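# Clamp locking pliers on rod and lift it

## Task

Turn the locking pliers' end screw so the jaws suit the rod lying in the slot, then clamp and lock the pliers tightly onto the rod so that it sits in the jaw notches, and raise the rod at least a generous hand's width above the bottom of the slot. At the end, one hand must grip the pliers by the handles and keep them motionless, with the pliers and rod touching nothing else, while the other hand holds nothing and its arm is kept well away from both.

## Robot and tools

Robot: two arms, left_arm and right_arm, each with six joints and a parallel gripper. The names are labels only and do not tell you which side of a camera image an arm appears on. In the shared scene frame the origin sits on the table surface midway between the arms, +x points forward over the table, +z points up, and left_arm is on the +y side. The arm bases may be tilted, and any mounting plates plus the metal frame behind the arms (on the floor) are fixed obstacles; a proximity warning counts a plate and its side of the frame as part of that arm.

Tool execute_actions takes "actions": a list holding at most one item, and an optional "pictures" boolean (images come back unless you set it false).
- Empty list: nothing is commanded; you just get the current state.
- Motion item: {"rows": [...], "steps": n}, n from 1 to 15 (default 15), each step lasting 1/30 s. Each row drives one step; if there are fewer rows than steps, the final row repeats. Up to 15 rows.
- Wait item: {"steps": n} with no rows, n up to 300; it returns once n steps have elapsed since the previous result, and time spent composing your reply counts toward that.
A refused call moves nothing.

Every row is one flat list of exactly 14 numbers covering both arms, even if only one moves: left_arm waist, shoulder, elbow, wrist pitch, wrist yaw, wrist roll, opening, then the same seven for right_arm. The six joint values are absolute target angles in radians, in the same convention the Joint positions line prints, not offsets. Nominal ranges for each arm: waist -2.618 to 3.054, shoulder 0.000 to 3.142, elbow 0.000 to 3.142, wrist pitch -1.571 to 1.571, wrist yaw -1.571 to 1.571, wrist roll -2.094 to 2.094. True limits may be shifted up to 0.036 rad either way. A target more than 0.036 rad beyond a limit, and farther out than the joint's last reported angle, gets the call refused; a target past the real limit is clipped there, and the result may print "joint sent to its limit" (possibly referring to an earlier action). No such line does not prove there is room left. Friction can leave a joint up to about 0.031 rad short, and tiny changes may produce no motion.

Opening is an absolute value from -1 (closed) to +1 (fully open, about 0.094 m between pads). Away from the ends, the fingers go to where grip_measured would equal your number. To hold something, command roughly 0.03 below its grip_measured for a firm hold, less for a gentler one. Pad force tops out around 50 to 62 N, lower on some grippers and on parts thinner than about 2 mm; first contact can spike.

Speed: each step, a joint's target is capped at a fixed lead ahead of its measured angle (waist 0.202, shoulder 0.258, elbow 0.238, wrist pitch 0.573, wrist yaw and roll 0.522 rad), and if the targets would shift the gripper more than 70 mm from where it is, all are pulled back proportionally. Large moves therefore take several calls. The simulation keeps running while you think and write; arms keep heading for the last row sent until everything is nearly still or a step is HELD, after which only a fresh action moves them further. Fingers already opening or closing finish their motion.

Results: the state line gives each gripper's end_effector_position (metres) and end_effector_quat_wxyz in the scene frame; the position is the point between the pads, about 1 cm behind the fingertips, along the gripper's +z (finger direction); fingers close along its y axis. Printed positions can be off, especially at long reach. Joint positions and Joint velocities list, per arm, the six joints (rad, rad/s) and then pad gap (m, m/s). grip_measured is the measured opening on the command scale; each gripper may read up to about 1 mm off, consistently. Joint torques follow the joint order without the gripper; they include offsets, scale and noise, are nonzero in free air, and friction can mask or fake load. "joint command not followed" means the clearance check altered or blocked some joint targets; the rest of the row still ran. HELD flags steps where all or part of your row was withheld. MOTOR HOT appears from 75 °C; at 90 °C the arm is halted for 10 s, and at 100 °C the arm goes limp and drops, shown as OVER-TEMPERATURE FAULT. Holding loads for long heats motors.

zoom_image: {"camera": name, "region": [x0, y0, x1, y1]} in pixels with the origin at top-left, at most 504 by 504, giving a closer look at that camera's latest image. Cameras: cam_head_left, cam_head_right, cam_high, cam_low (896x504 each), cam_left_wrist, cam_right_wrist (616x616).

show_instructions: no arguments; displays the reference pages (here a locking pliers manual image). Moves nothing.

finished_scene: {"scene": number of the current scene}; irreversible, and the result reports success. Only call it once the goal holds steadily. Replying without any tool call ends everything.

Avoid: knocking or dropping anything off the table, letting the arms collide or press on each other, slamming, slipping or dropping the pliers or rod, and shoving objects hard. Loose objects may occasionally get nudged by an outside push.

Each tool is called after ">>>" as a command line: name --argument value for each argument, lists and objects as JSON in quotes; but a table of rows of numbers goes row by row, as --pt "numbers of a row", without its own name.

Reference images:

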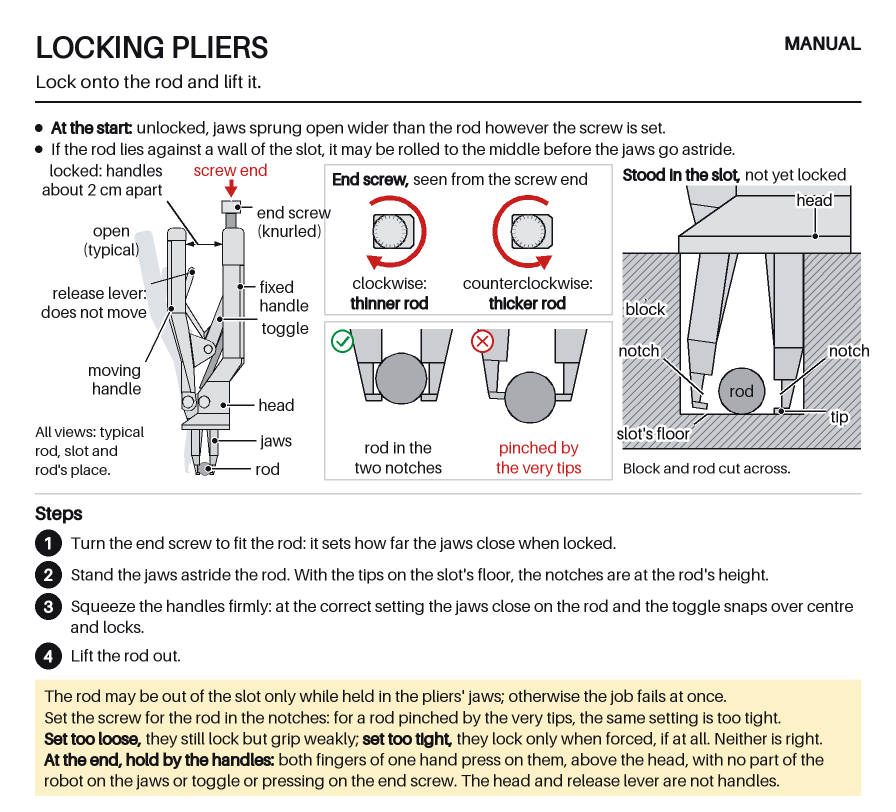

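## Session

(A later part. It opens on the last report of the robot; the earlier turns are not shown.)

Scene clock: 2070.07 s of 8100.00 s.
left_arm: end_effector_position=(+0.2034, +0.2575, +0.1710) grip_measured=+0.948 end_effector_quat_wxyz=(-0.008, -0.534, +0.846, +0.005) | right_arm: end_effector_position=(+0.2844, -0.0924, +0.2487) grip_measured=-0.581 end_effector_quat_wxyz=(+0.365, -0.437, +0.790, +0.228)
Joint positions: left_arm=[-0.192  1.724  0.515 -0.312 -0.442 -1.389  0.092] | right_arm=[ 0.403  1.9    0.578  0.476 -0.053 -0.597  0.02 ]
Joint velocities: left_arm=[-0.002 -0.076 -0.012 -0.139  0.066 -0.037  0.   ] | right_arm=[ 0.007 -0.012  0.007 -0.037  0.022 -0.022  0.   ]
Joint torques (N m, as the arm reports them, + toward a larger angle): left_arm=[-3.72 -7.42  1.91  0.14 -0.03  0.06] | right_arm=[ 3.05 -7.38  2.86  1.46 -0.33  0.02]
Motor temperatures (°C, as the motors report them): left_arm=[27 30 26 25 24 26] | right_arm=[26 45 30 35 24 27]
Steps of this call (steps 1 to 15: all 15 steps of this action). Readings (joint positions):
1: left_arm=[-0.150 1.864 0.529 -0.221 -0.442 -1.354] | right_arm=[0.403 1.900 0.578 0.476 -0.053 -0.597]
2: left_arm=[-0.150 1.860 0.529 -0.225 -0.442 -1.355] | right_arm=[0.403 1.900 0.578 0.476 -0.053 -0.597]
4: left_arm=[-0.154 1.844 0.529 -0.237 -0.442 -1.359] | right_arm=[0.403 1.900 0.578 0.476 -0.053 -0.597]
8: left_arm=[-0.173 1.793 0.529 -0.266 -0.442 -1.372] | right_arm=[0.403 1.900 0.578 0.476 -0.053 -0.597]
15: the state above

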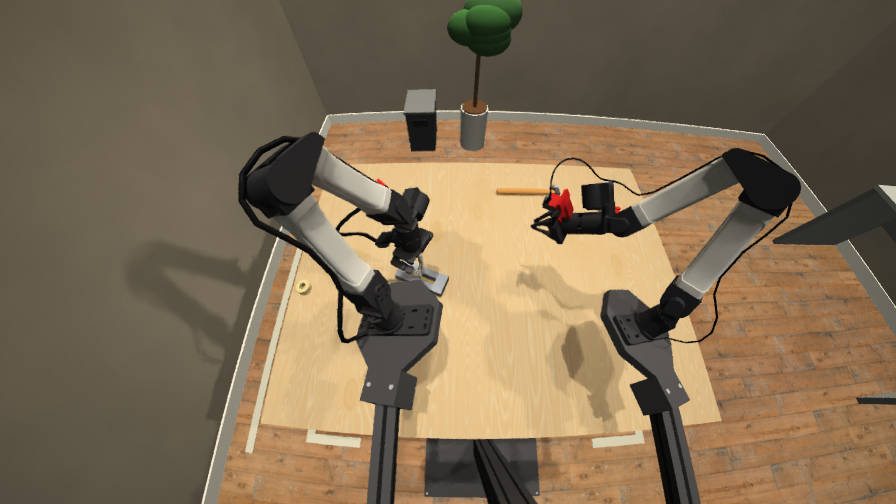

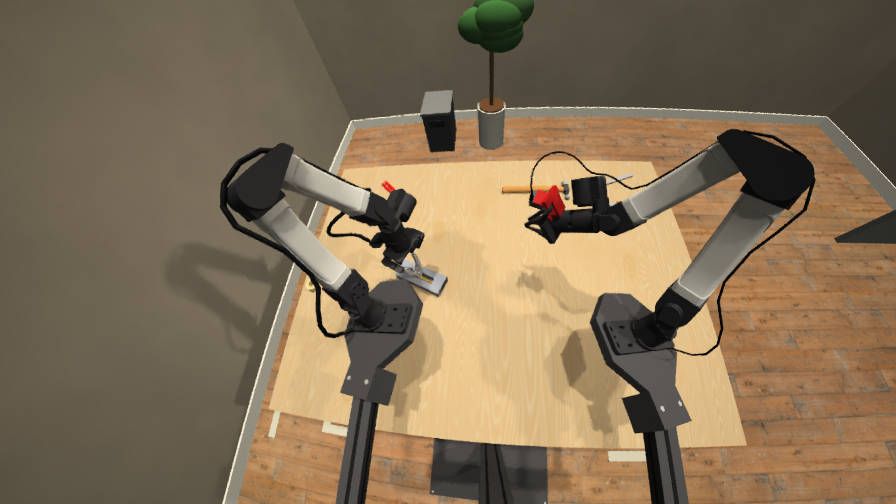

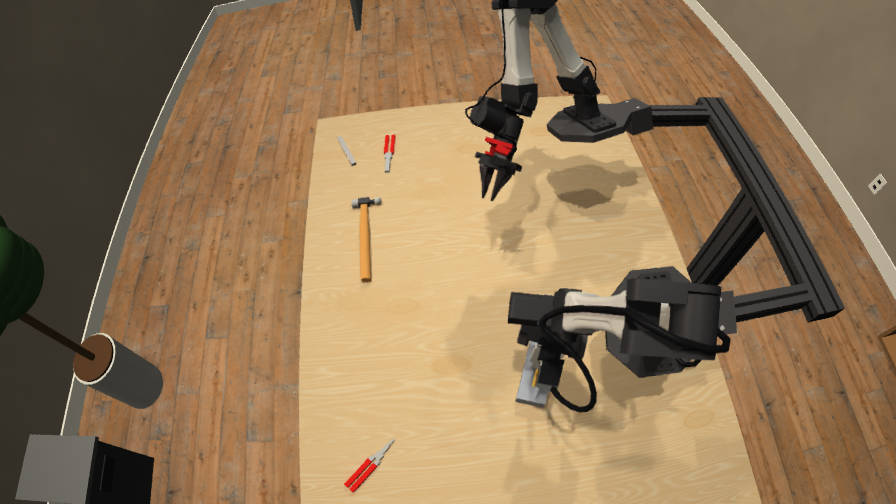

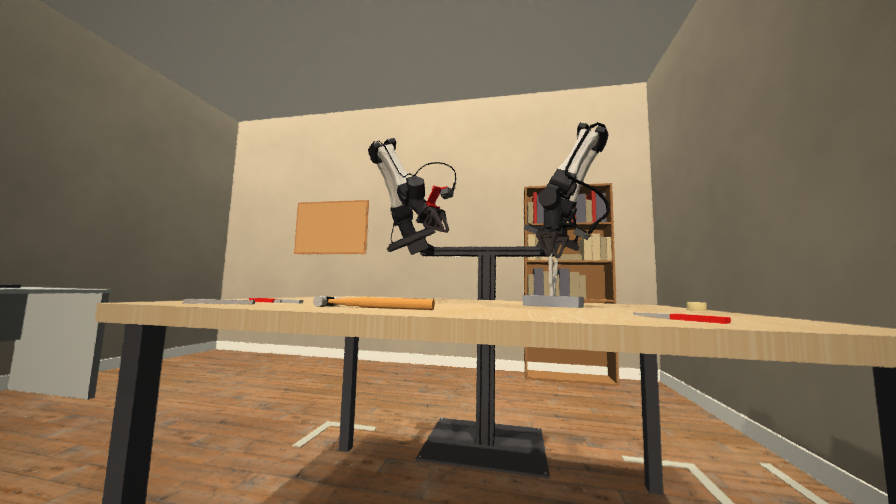

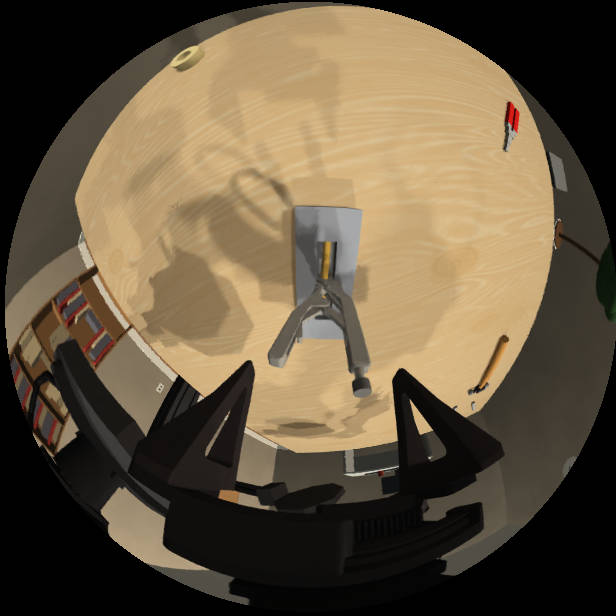

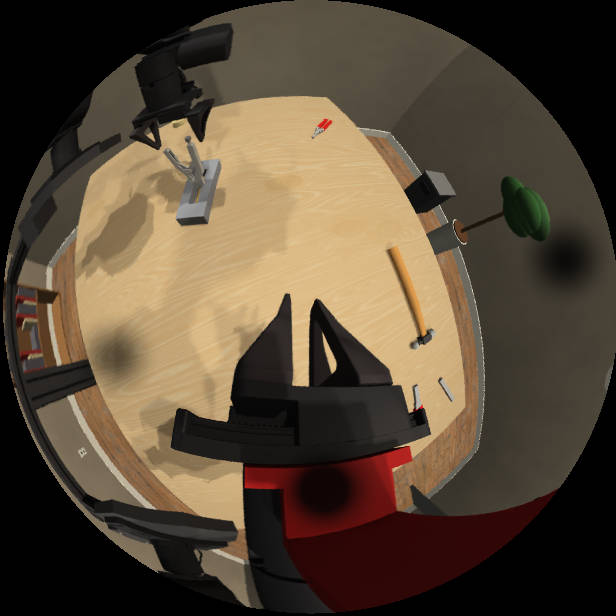

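>>> execute_actions --actions '[{"rows":[[-0.206,1.73,0.535,-0.34,-0.45,-1.4,0.9,0.4,1.895,0.55,0.455,-0.05,-0.6,-0.58],[-0.209,1.74,0.545,-0.34,-0.455,-1.4,0.85,0.4,1.895,0.55,0.455,-0.05,-0.6,-0.58],[-0.212,1.748,0.555,-0.34,-0.46,-1.4,0.8,0.4,1.895,0.55,0.455,-0.05,-0.6,-0.58],[-0.215,1.756,0.565,-0.34,-0.46,-1.4,0.75,0.4,1.895,0.55,0.455,-0.05,-0.6,-0.58],[-0.218,1.764,0.575,-0.34,-0.46,-1.4,0.7,0.4,1.895,0.55,0.455,-0.05,-0.6,-0.58],[-0.221,1.772,0.585,-0.34,-0.46,-1.4,0.6,0.4,1.895,0.55,0.455,-0.05,-0.6,-0.58],[-0.223,1.78,0.594,-0.34,-0.46,-1.4,0.5,0.4,1.895,0.55,0.455,-0.05,-0.6,-0.58],[-0.225,1.787,0.602,-0.34,-0.46,-1.4,0.4,0.4,1.895,0.55,0.455,-0.05,-0.6,-0.58],[-0.225,1.79,0.602,-0.34,-0.46,-1.4,0.3,0.4,1.895,0.55,0.455,-0.05,-0.6,-0.58],[-0.225,1.79,0.602,-0.34,-0.46,-1.4,0.2,0.4,1.895,0.55,0.455,-0.05,-0.6,-0.58],[-0.225,1.79,0.602,-0.34,-0.46,-1.4,0.1,0.4,1.895,0.55,0.455,-0.05,-0.6,-0.58],[-0.225,1.79,0.602,-0.34,-0.46,-1.4,-0.05,0.4,1.895,0.55,0.455,-0.05,-0.6,-0.58],[-0.225,1.79,0.602,-0.34,-0.46,-1.4,-0.2,0.4,1.895,0.55,0.455,-0.05,-0.6,-0.58],[-0.225,1.79,0.602,-0.34,-0.46,-1.4,-0.35,0.4,1.895,0.55,0.455,-0.05,-0.6,-0.58],[-0.225,1.79,0.602,-0.34,-0.46,-1.4,-0.45,0.4,1.895,0.55,0.455,-0.05,-0.6,-0.58]],"steps":15}]' --pictures false

>>> execute_actions --actions '[{"steps":6}]'

>>> zoom_image --camera "cam_left_wrist" --region '[220, 230, 400, 420]'

>>> execute_actions --actions '[{"rows":[[-0.225,1.79,0.602,-0.34,-0.46,0.15,-0.45,0.4,1.895,0.55,0.455,-0.05,-0.6,-0.58]],"steps":15}]' --pictures false

>>> execute_actions --actions '[{"steps":20}]'

>>> zoom_image --camera "cam_left_wrist" --region '[240, 240, 420, 420]'

Scene clock: 2085.00 s of 8100.00 s.
left_arm: end_effector_position=(+0.2219, +0.2494, +0.1730) grip_measured=-0.387 end_effector_quat_wxyz=(-0.000, -0.528, +0.850, +0.004) | right_arm: end_effector_position=(+0.2844, -0.0924, +0.2487) grip_measured=-0.581 end_effector_quat_wxyz=(+0.365, -0.437, +0.790, +0.228)
Joint positions: left_arm=[-0.214  1.773  0.588 -0.333 -0.453 -1.395  0.029] | right_arm=[ 0.403  1.9    0.578  0.476 -0.053 -0.597  0.02 ]
Joint velocities: left_arm=[ 0.002 -0.012 -0.007 -0.022  0.007  0.007 -0.122] | right_arm=[ 0.002 -0.017 -0.012  0.022 -0.095 -0.022  0.   ]
Joint torques (N m, as the arm reports them, + toward a larger angle): left_arm=[-3.86 -5.73  5.17  0.23 -0.12  0.05] | right_arm=[ 2.83 -7.48  2.66  1.47 -0.29  0.05]
Motor temperatures (°C, as the motors report them): left_arm=[27 30 26 25 24 26] | right_arm=[26 45 30 35 24 27]
Steps of this call (steps 1 to 30: the robot went on to your last target; steps 31 to 433: nothing new was sent; steps 434 to 448: all 15 steps of this action). Readings (joint positions):
434: left_arm=[-0.192 1.722 0.515 -0.326 -0.442 -1.394] | right_arm=[0.403 1.900 0.578 0.476 -0.053 -0.597]
435: left_arm=[-0.192 1.722 0.517 -0.328 -0.443 -1.394] | right_arm=[0.403 1.900 0.578 0.476 -0.053 -0.597]
437: left_arm=[-0.197 1.728 0.529 -0.332 -0.447 -1.394] | right_arm=[0.403 1.900 0.578 0.476 -0.053 -0.597]
441: left_arm=[-0.210 1.758 0.571 -0.333 -0.451 -1.394] | right_arm=[0.403 1.900 0.578 0.476 -0.053 -0.597]
448: the state above

Scene clock: 2085.20 s of 8100.00 s.
left_arm: end_effector_position=(+0.2219, +0.2496, +0.1730) grip_measured=-0.448 end_effector_quat_wxyz=(+0.000, -0.528, +0.850, +0.004) | right_arm: end_effector_position=(+0.2844, -0.0924, +0.2487) grip_measured=-0.581 end_effector_quat_wxyz=(+0.365, -0.437, +0.790, +0.228)
Joint positions: left_arm=[-0.214  1.773  0.588 -0.333 -0.453 -1.395  0.026] | right_arm=[ 0.403  1.9    0.578  0.476 -0.053 -0.597  0.02 ]
Joint velocities: left_arm=[-0.007  0.012  0.007  0.037 -0.007 -0.037 -0.001] | right_arm=[ 0.002 -0.012 -0.017 -0.022 -0.022 -0.037 -0.   ]
Joint torques (N m, as the arm reports them, + toward a larger angle): left_arm=[-3.85 -5.72  5.15  0.24 -0.12  0.05] | right_arm=[ 3.08 -7.42  2.83  1.5  -0.34  0.01]
Motor temperatures (°C, as the motors report them): left_arm=[27 30 26 25 24 26] | right_arm=[26 45 30 35 24 27]
Steps of this call (steps 1 to 6: the robot went on to your last target). Readings (joint positions):
1: left_arm=[-0.214 1.773 0.588 -0.333 -0.453 -1.395] | right_arm=[0.403 1.900 0.578 0.476 -0.053 -0.597]
2: left_arm=[-0.214 1.773 0.588 -0.333 -0.453 -1.395] | right_arm=[0.403 1.900 0.578 0.476 -0.053 -0.597]
4: left_arm=[-0.214 1.773 0.588 -0.333 -0.453 -1.395] | right_arm=[0.403 1.900 0.578 0.476 -0.053 -0.597]
6: the state above

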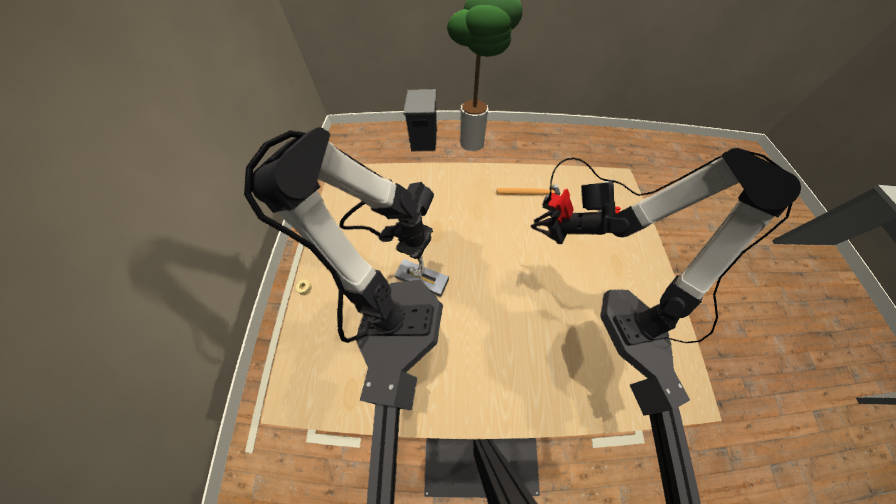

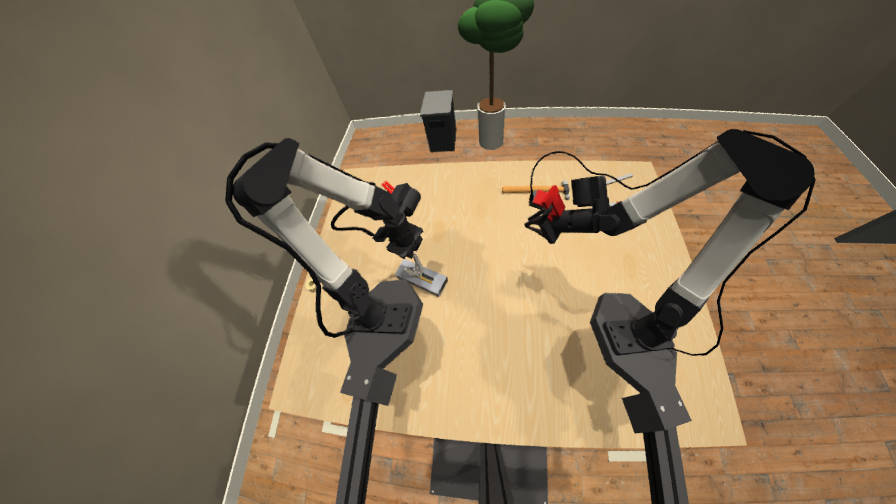

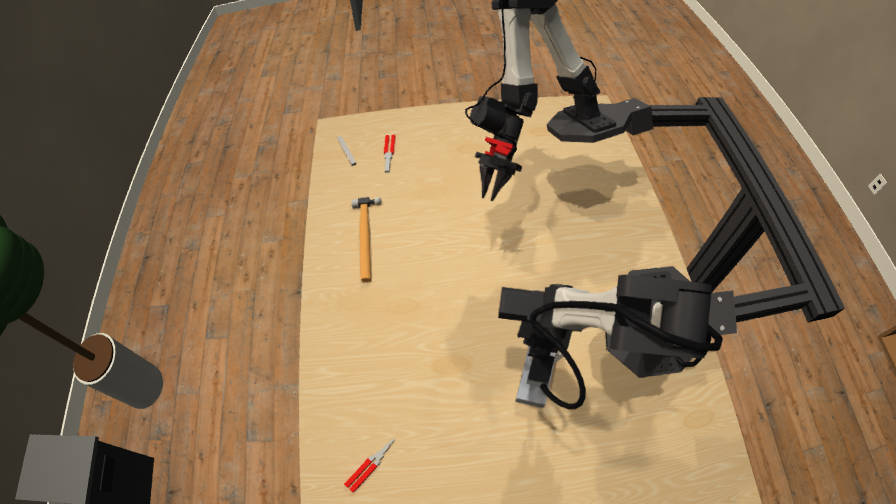

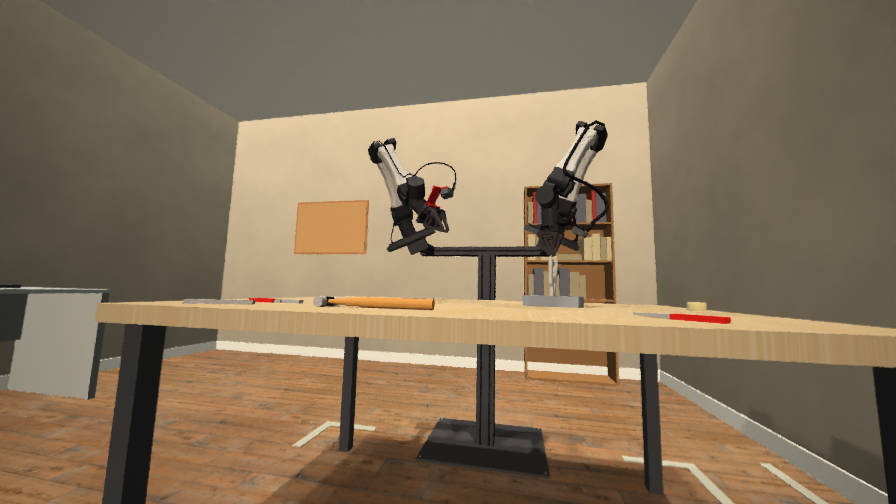

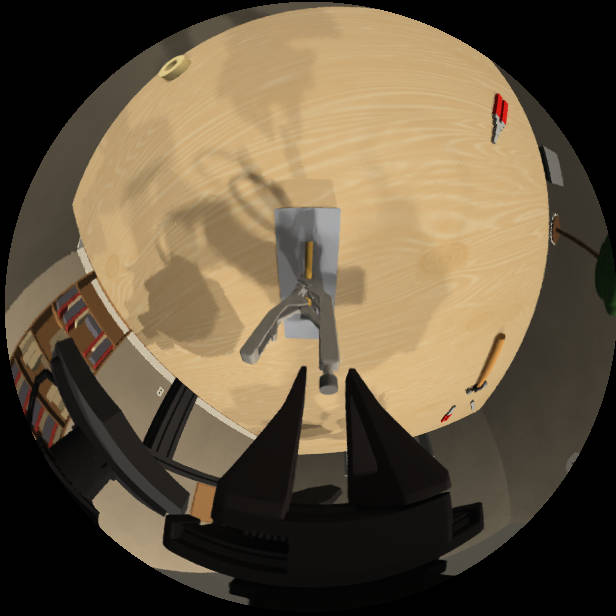

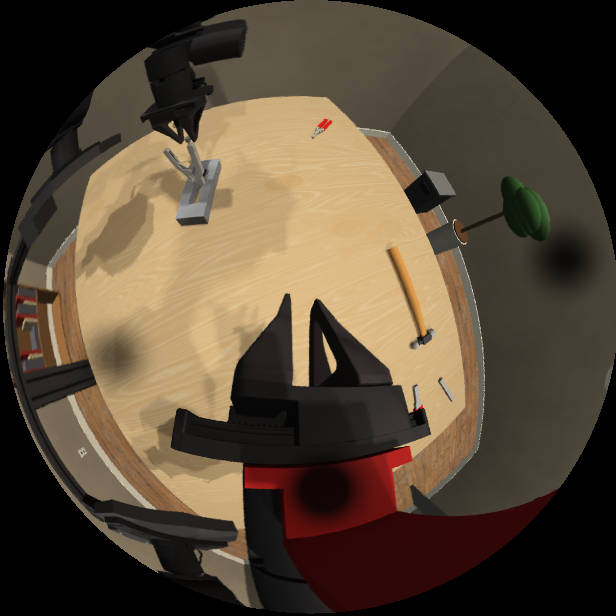

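Region (220, 230, 400, 420) of cam_left_wrist's 616x616 image, scaled by 2.653, with more detail than that image has; it fills the left 477 columns of this view, and the rest is white.

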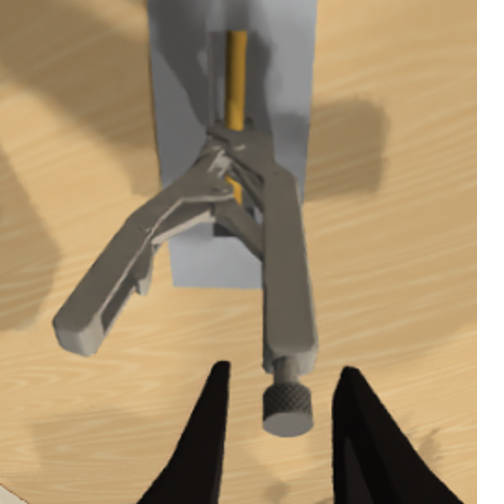

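Scene clock: 2085.70 s of 8100.00 s.
left_arm: end_effector_position=(+0.2219, +0.2497, +0.1730) grip_measured=-0.448 end_effector_quat_wxyz=(-0.002, +0.116, +0.993, +0.004) | right_arm: end_effector_position=(+0.2844, -0.0924, +0.2487) grip_measured=-0.581 end_effector_quat_wxyz=(+0.365, -0.437, +0.790, +0.228)
Joint positions: left_arm=[-0.214  1.773  0.588 -0.333 -0.454 -0.052  0.026] | right_arm=[ 0.403  1.9    0.578  0.476 -0.053 -0.597  0.02 ]
Joint velocities: left_arm=[ 0.007 -0.012 -0.002 -0.022 -0.051  1.282 -0.   ] | right_arm=[ 0.002 -0.002 -0.007 -0.022 -0.022 -0.051 -0.001]
Joint torques (N m, as the arm reports them, + toward a larger angle): left_arm=[-3.92 -5.82  5.19  0.31 -0.06  0.13] | right_arm=[ 2.9  -7.41  2.83  1.48 -0.33  0.07]
Motor temperatures (°C, as the motors report them): left_arm=[27 30 26 25 24 26] | right_arm=[26 45 30 35 24 27]
Steps of this call (steps 1 to 15: all 15 steps of this action). Readings (joint positions):
1: left_arm=[-0.214 1.773 0.588 -0.333 -0.454 -1.320] | right_arm=[0.403 1.900 0.578 0.476 -0.053 -0.597]
2: left_arm=[-0.214 1.773 0.588 -0.333 -0.454 -1.220] | right_arm=[0.403 1.900 0.578 0.476 -0.053 -0.597]
4: left_arm=[-0.214 1.773 0.588 -0.333 -0.454 -1.024] | right_arm=[0.403 1.900 0.578 0.476 -0.053 -0.597]
8: left_arm=[-0.214 1.773 0.588 -0.333 -0.454 -0.630] | right_arm=[0.403 1.900 0.578 0.476 -0.053 -0.597]
15: the state above

Scene clock: 2086.37 s of 8100.00 s.
left_arm: end_effector_position=(+0.2219, +0.2497, +0.1730) grip_measured=-0.448 end_effector_quat_wxyz=(-0.003, +0.211, +0.977, +0.003) | right_arm: end_effector_position=(+0.2844, -0.0924, +0.2487) grip_measured=-0.581 end_effector_quat_wxyz=(+0.365, -0.437, +0.790, +0.228)
Joint positions: left_arm=[-0.214  1.773  0.588 -0.333 -0.454  0.142  0.026] | right_arm=[ 0.403  1.9    0.578  0.476 -0.053 -0.597  0.02 ]
Joint velocities: left_arm=[-0.002  0.002  0.007  0.022 -0.022  0.066  0.001] | right_arm=[ 0.002 -0.017 -0.002 -0.007  0.081 -0.037  0.001]
Joint torques (N m, as the arm reports them, + toward a larger angle): left_arm=[-3.91 -5.83  5.2   0.31 -0.04  0.18] | right_arm=[ 2.97 -7.47  2.65  1.47 -0.31  0.04]
Motor temperatures (°C, as the motors report them): left_arm=[27 30 26 25 24 26] | right_arm=[26 45 30 35 24 27]
Steps of this call (steps 1 to 20: the robot went on to your last target). Readings (joint positions):
1: left_arm=[-0.214 1.773 0.588 -0.333 -0.454 -0.013] | right_arm=[0.403 1.900 0.578 0.476 -0.053 -0.597]
2: left_arm=[-0.214 1.773 0.588 -0.333 -0.454 0.019] | right_arm=[0.403 1.900 0.578 0.476 -0.053 -0.597]
4: left_arm=[-0.214 1.773 0.588 -0.333 -0.454 0.064] | right_arm=[0.403 1.900 0.578 0.476 -0.053 -0.597]
8: left_arm=[-0.214 1.773 0.588 -0.333 -0.454 0.112] | right_arm=[0.403 1.900 0.578 0.476 -0.053 -0.597]
20: the state above

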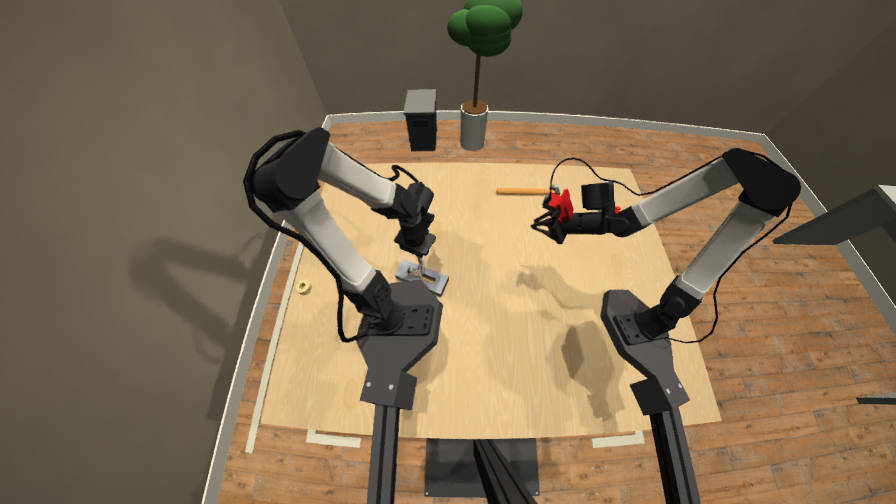

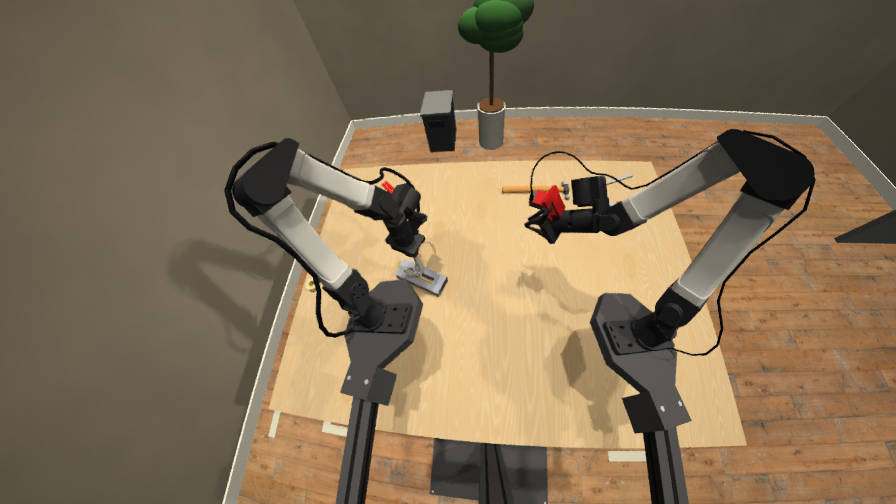

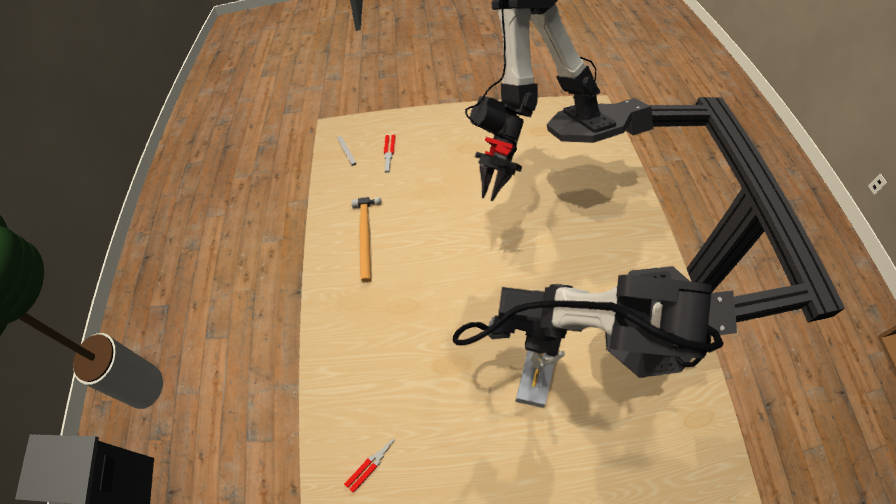

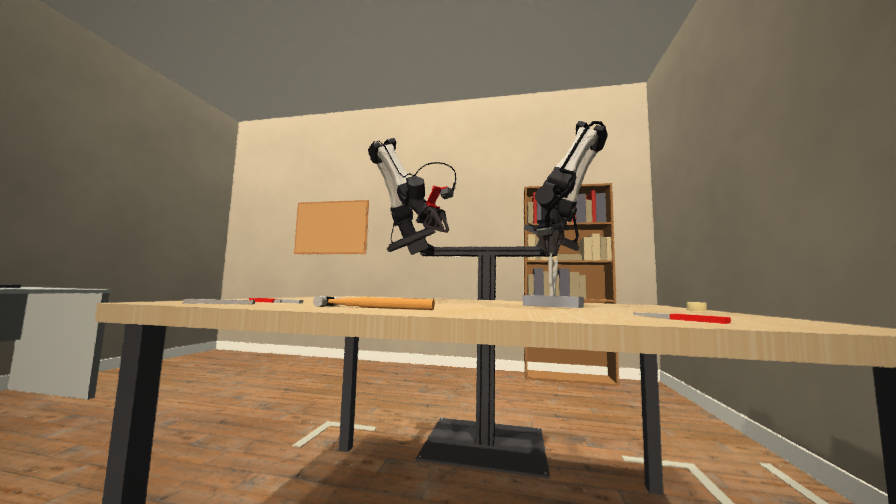

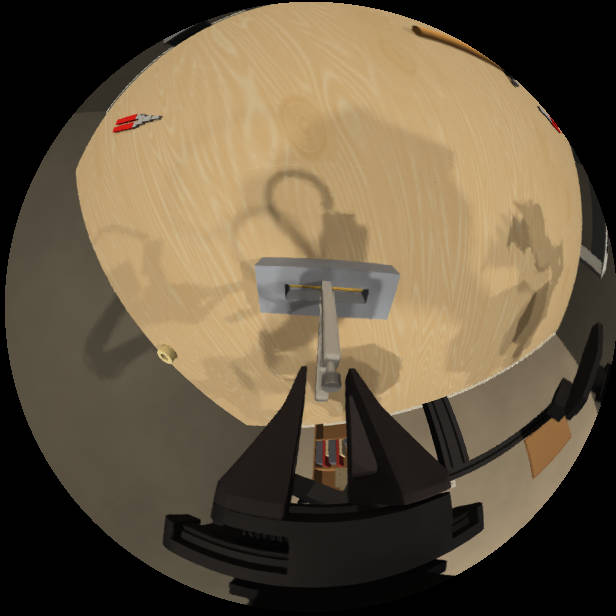

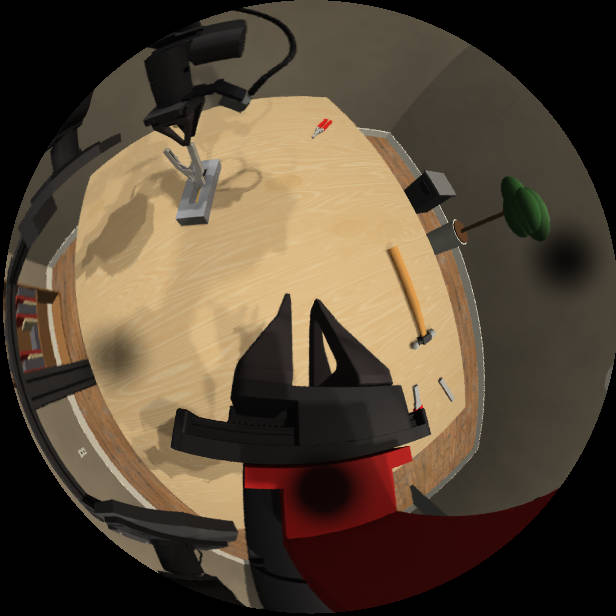

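Region (240, 240, 420, 420) of cam_left_wrist's 616x616 image, scaled by 2.800, with more detail than that image has.

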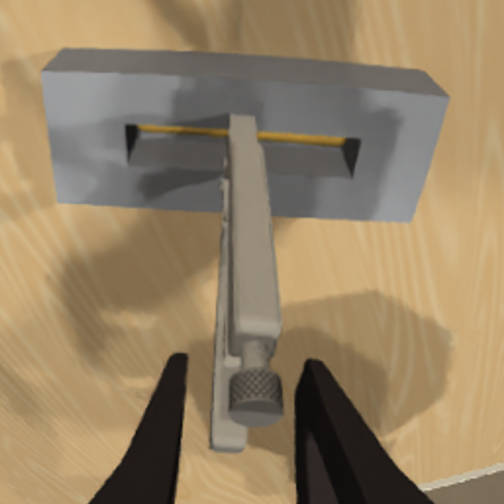

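>>> execute_actions --actions '[{"rows":[[-0.237,1.79,0.6,-0.313,-0.436,0.15,-0.5,0.4,1.895,0.55,0.455,-0.05,-0.6,-0.58]],"steps":15}]'

>>> zoom_image --camera "cam_left_wrist" --region '[240, 240, 420, 420]'

Scene clock: 2093.53 s of 8100.00 s.
left_arm: end_effector_position=(+0.2236, +0.2447, +0.1743) grip_measured=-0.498 end_effector_quat_wxyz=(+0.004, +0.216, +0.976, -0.002) | right_arm: end_effector_position=(+0.2844, -0.0924, +0.2487) grip_measured=-0.581 end_effector_quat_wxyz=(+0.365, -0.437, +0.790, +0.228)
Joint positions: left_arm=[-0.227  1.773  0.588 -0.324 -0.445  0.144  0.024] | right_arm=[ 0.403  1.9    0.578  0.476 -0.053 -0.597  0.02 ]
Joint velocities: left_arm=[ 0.032  0.002 -0.007  0.022 -0.007  0.022  0.   ] | right_arm=[ 0.007 -0.007 -0.022 -0.022  0.037  0.037  0.   ]
Joint torques (N m, as the arm reports them, + toward a larger angle): left_arm=[-3.89 -5.83  5.07  0.54  0.11  0.15] | right_arm=[ 2.79 -7.44  2.66  1.5  -0.34  0.05]
Motor temperatures (°C, as the motors report them): left_arm=[27 30 26 25 24 26] | right_arm=[26 45 30 35 24 27]
Steps of this call (steps 1 to 15: the robot went on to your last target; steps 16 to 200: nothing new was sent; steps 201 to 215: all 15 steps of this action). Readings (joint positions):
201: left_arm=[-0.216 1.773 0.588 -0.332 -0.453 0.144] | right_arm=[0.403 1.900 0.578 0.476 -0.053 -0.597]
202: left_arm=[-0.219 1.773 0.588 -0.331 -0.452 0.144] | right_arm=[0.403 1.900 0.578 0.476 -0.053 -0.597]
204: left_arm=[-0.225 1.773 0.588 -0.328 -0.449 0.144] | right_arm=[0.403 1.900 0.578 0.476 -0.053 -0.597]
208: left_arm=[-0.227 1.773 0.588 -0.325 -0.446 0.144] | right_arm=[0.403 1.900 0.578 0.476 -0.053 -0.597]
215: the state above

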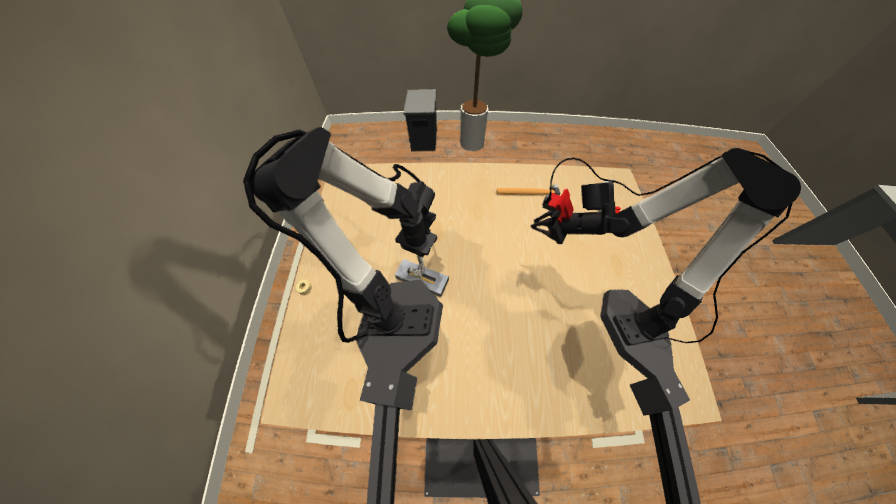

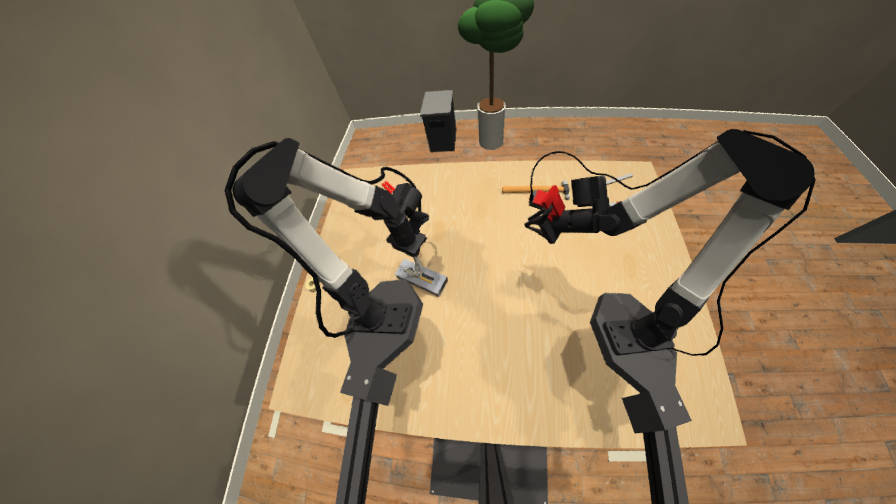

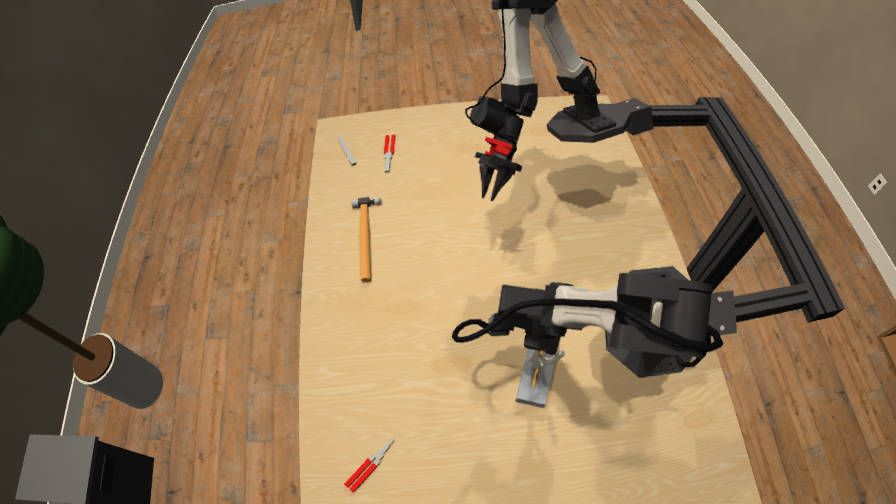

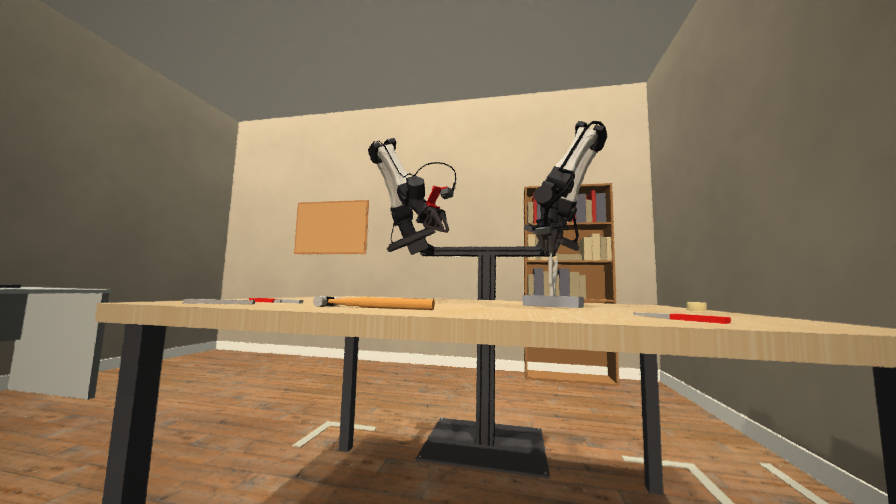

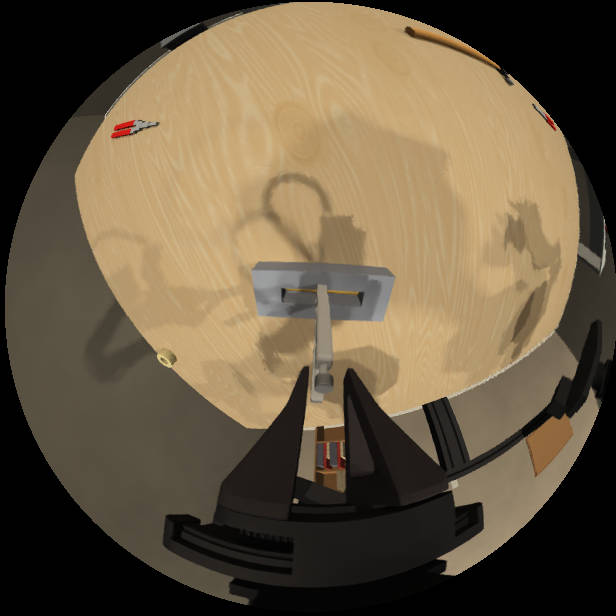

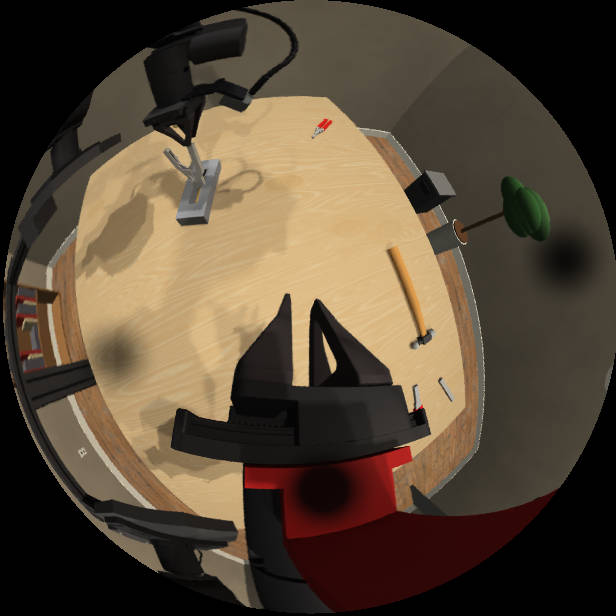

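Region (240, 240, 420, 420) of cam_left_wrist's 616x616 image, scaled by 2.800, with more detail than that image has.

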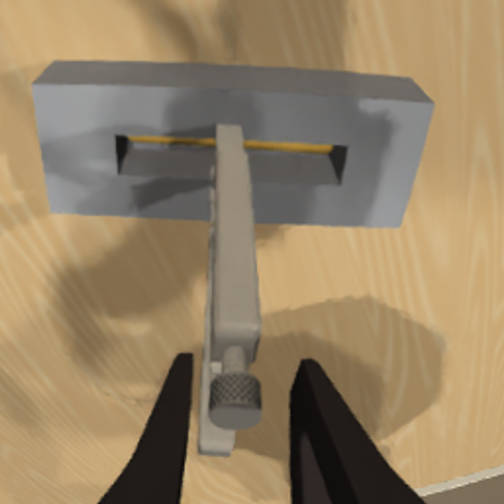

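>>> execute_actions --actions '[{"rows":[[-0.237,1.79,0.6,-0.343,-0.462,-0.1,-0.5,0.4,1.895,0.55,0.455,-0.05,-0.6,-0.58],[-0.237,1.79,0.6,-0.343,-0.462,-0.35,-0.5,0.4,1.895,0.55,0.455,-0.05,-0.6,-0.58]],"steps":15}]'

Scene clock: 2116.93 s of 8100.00 s.
left_arm: end_effector_position=(+0.2233, +0.2465, +0.1743) grip_measured=-0.498 end_effector_quat_wxyz=(+0.003, -0.016, +1.000, +0.002) | right_arm: end_effector_position=(+0.2844, -0.0924, +0.2487) grip_measured=-0.581 end_effector_quat_wxyz=(+0.365, -0.437, +0.790, +0.228)
Joint positions: left_arm=[-0.227  1.773  0.588 -0.327 -0.454 -0.324  0.024] | right_arm=[ 0.403  1.9    0.578  0.476 -0.053 -0.597  0.02 ]
Joint velocities: left_arm=[ 0.002 -0.007  0.007  0.051  0.007 -0.183  0.001] | right_arm=[ 0.002 -0.002 -0.002 -0.022  0.037 -0.007 -0.   ]
Joint torques (N m, as the arm reports them, + toward a larger angle): left_arm=[-3.87 -5.8   5.04  0.24 -0.08  0.07] | right_arm=[ 2.89 -7.38  2.81  1.48 -0.26  0.08]
Motor temperatures (°C, as the motors report them): left_arm=[27 29 27 25 24 26] | right_arm=[26 45 30 35 24 27]
Steps of this call (steps 1 to 15: the robot went on to your last target; steps 16 to 687: nothing new was sent; steps 688 to 702: all 15 steps of this action). Readings (joint positions):
688: left_arm=[-0.227 1.773 0.588 -0.324 -0.445 0.110] | right_arm=[0.403 1.900 0.578 0.476 -0.053 -0.597]
689: left_arm=[-0.227 1.773 0.588 -0.325 -0.447 0.032] | right_arm=[0.403 1.900 0.578 0.476 -0.053 -0.597]
691: left_arm=[-0.227 1.773 0.588 -0.326 -0.450 -0.104] | right_arm=[0.403 1.900 0.578 0.476 -0.053 -0.597]
695: left_arm=[-0.227 1.773 0.588 -0.327 -0.453 -0.247] | right_arm=[0.403 1.900 0.578 0.476 -0.053 -0.597]
702: the state above

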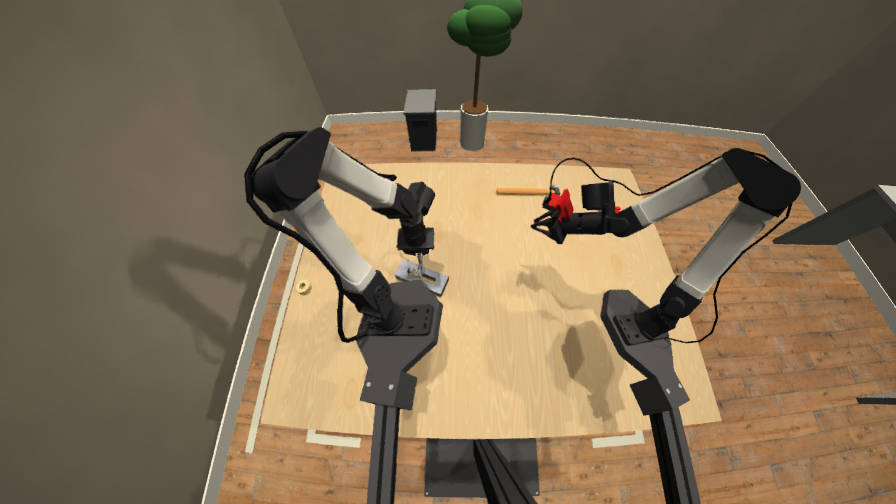

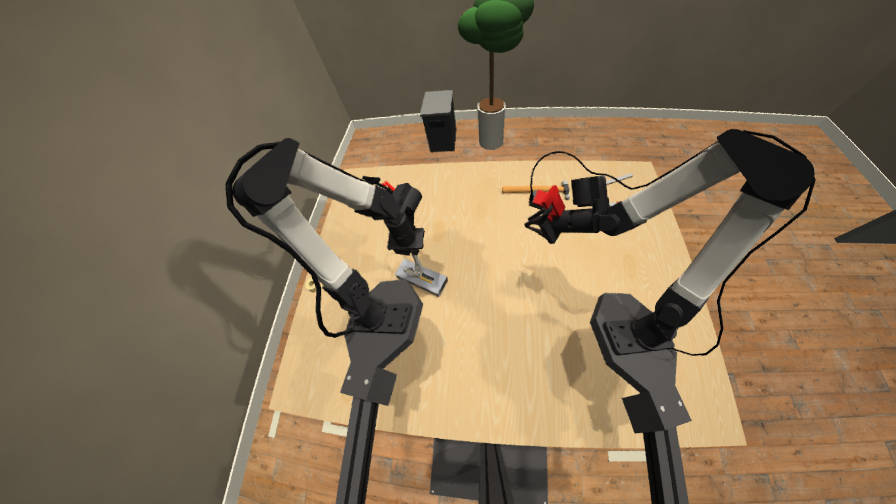

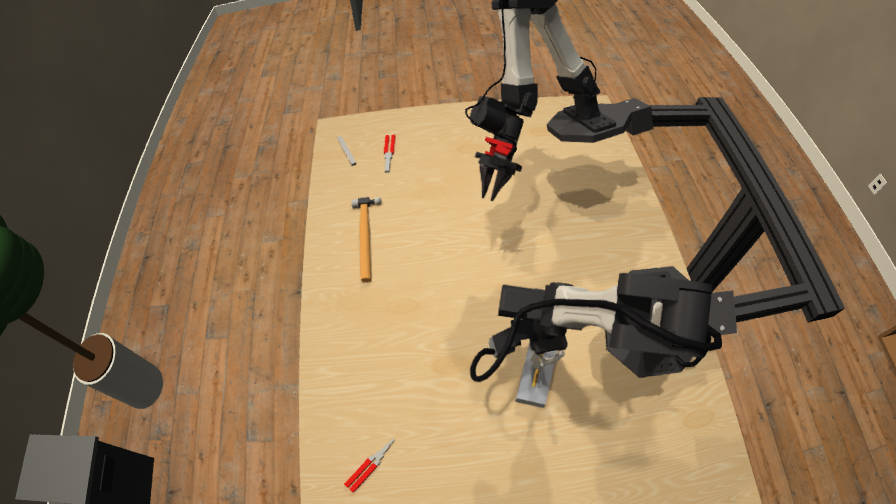

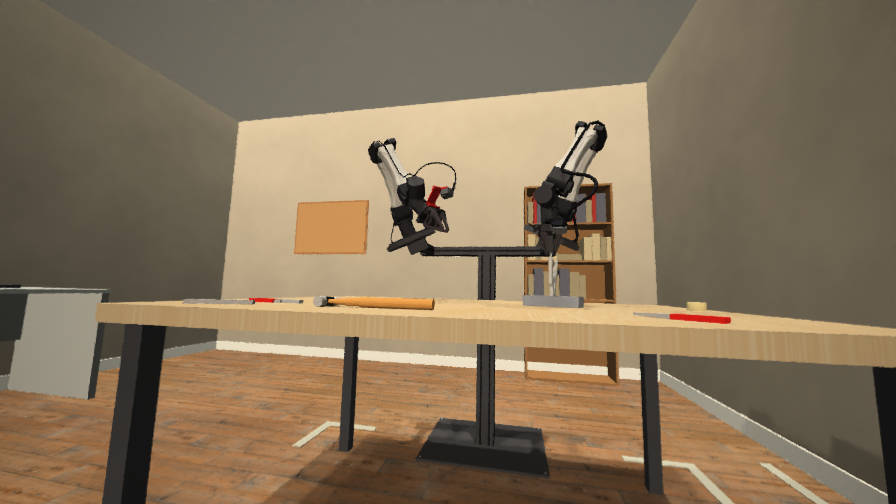

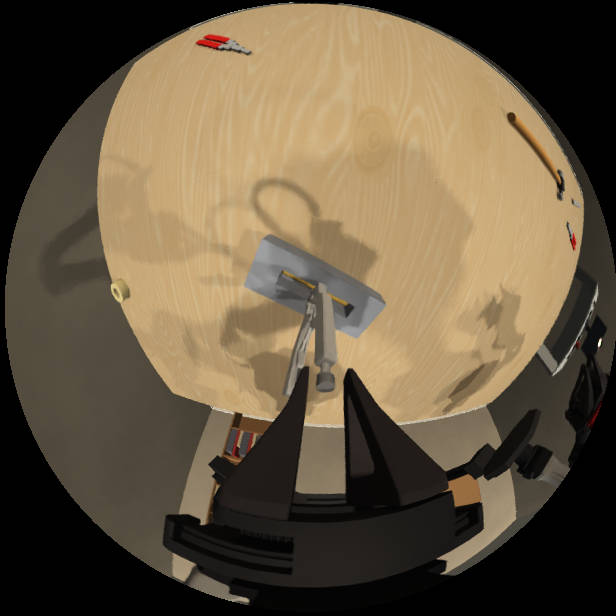

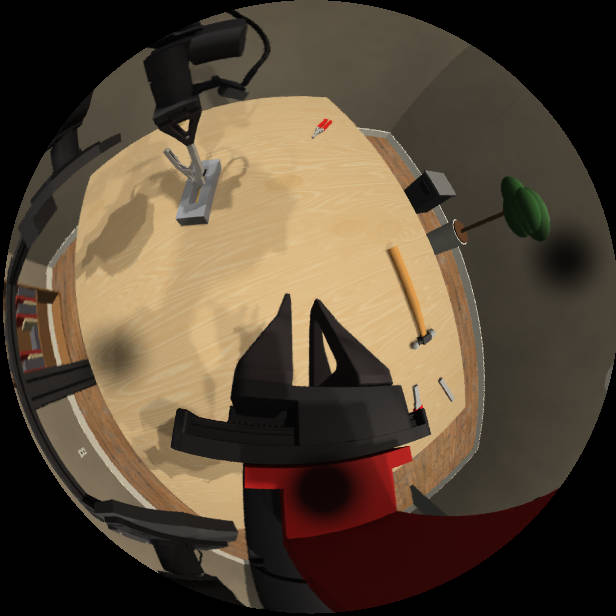

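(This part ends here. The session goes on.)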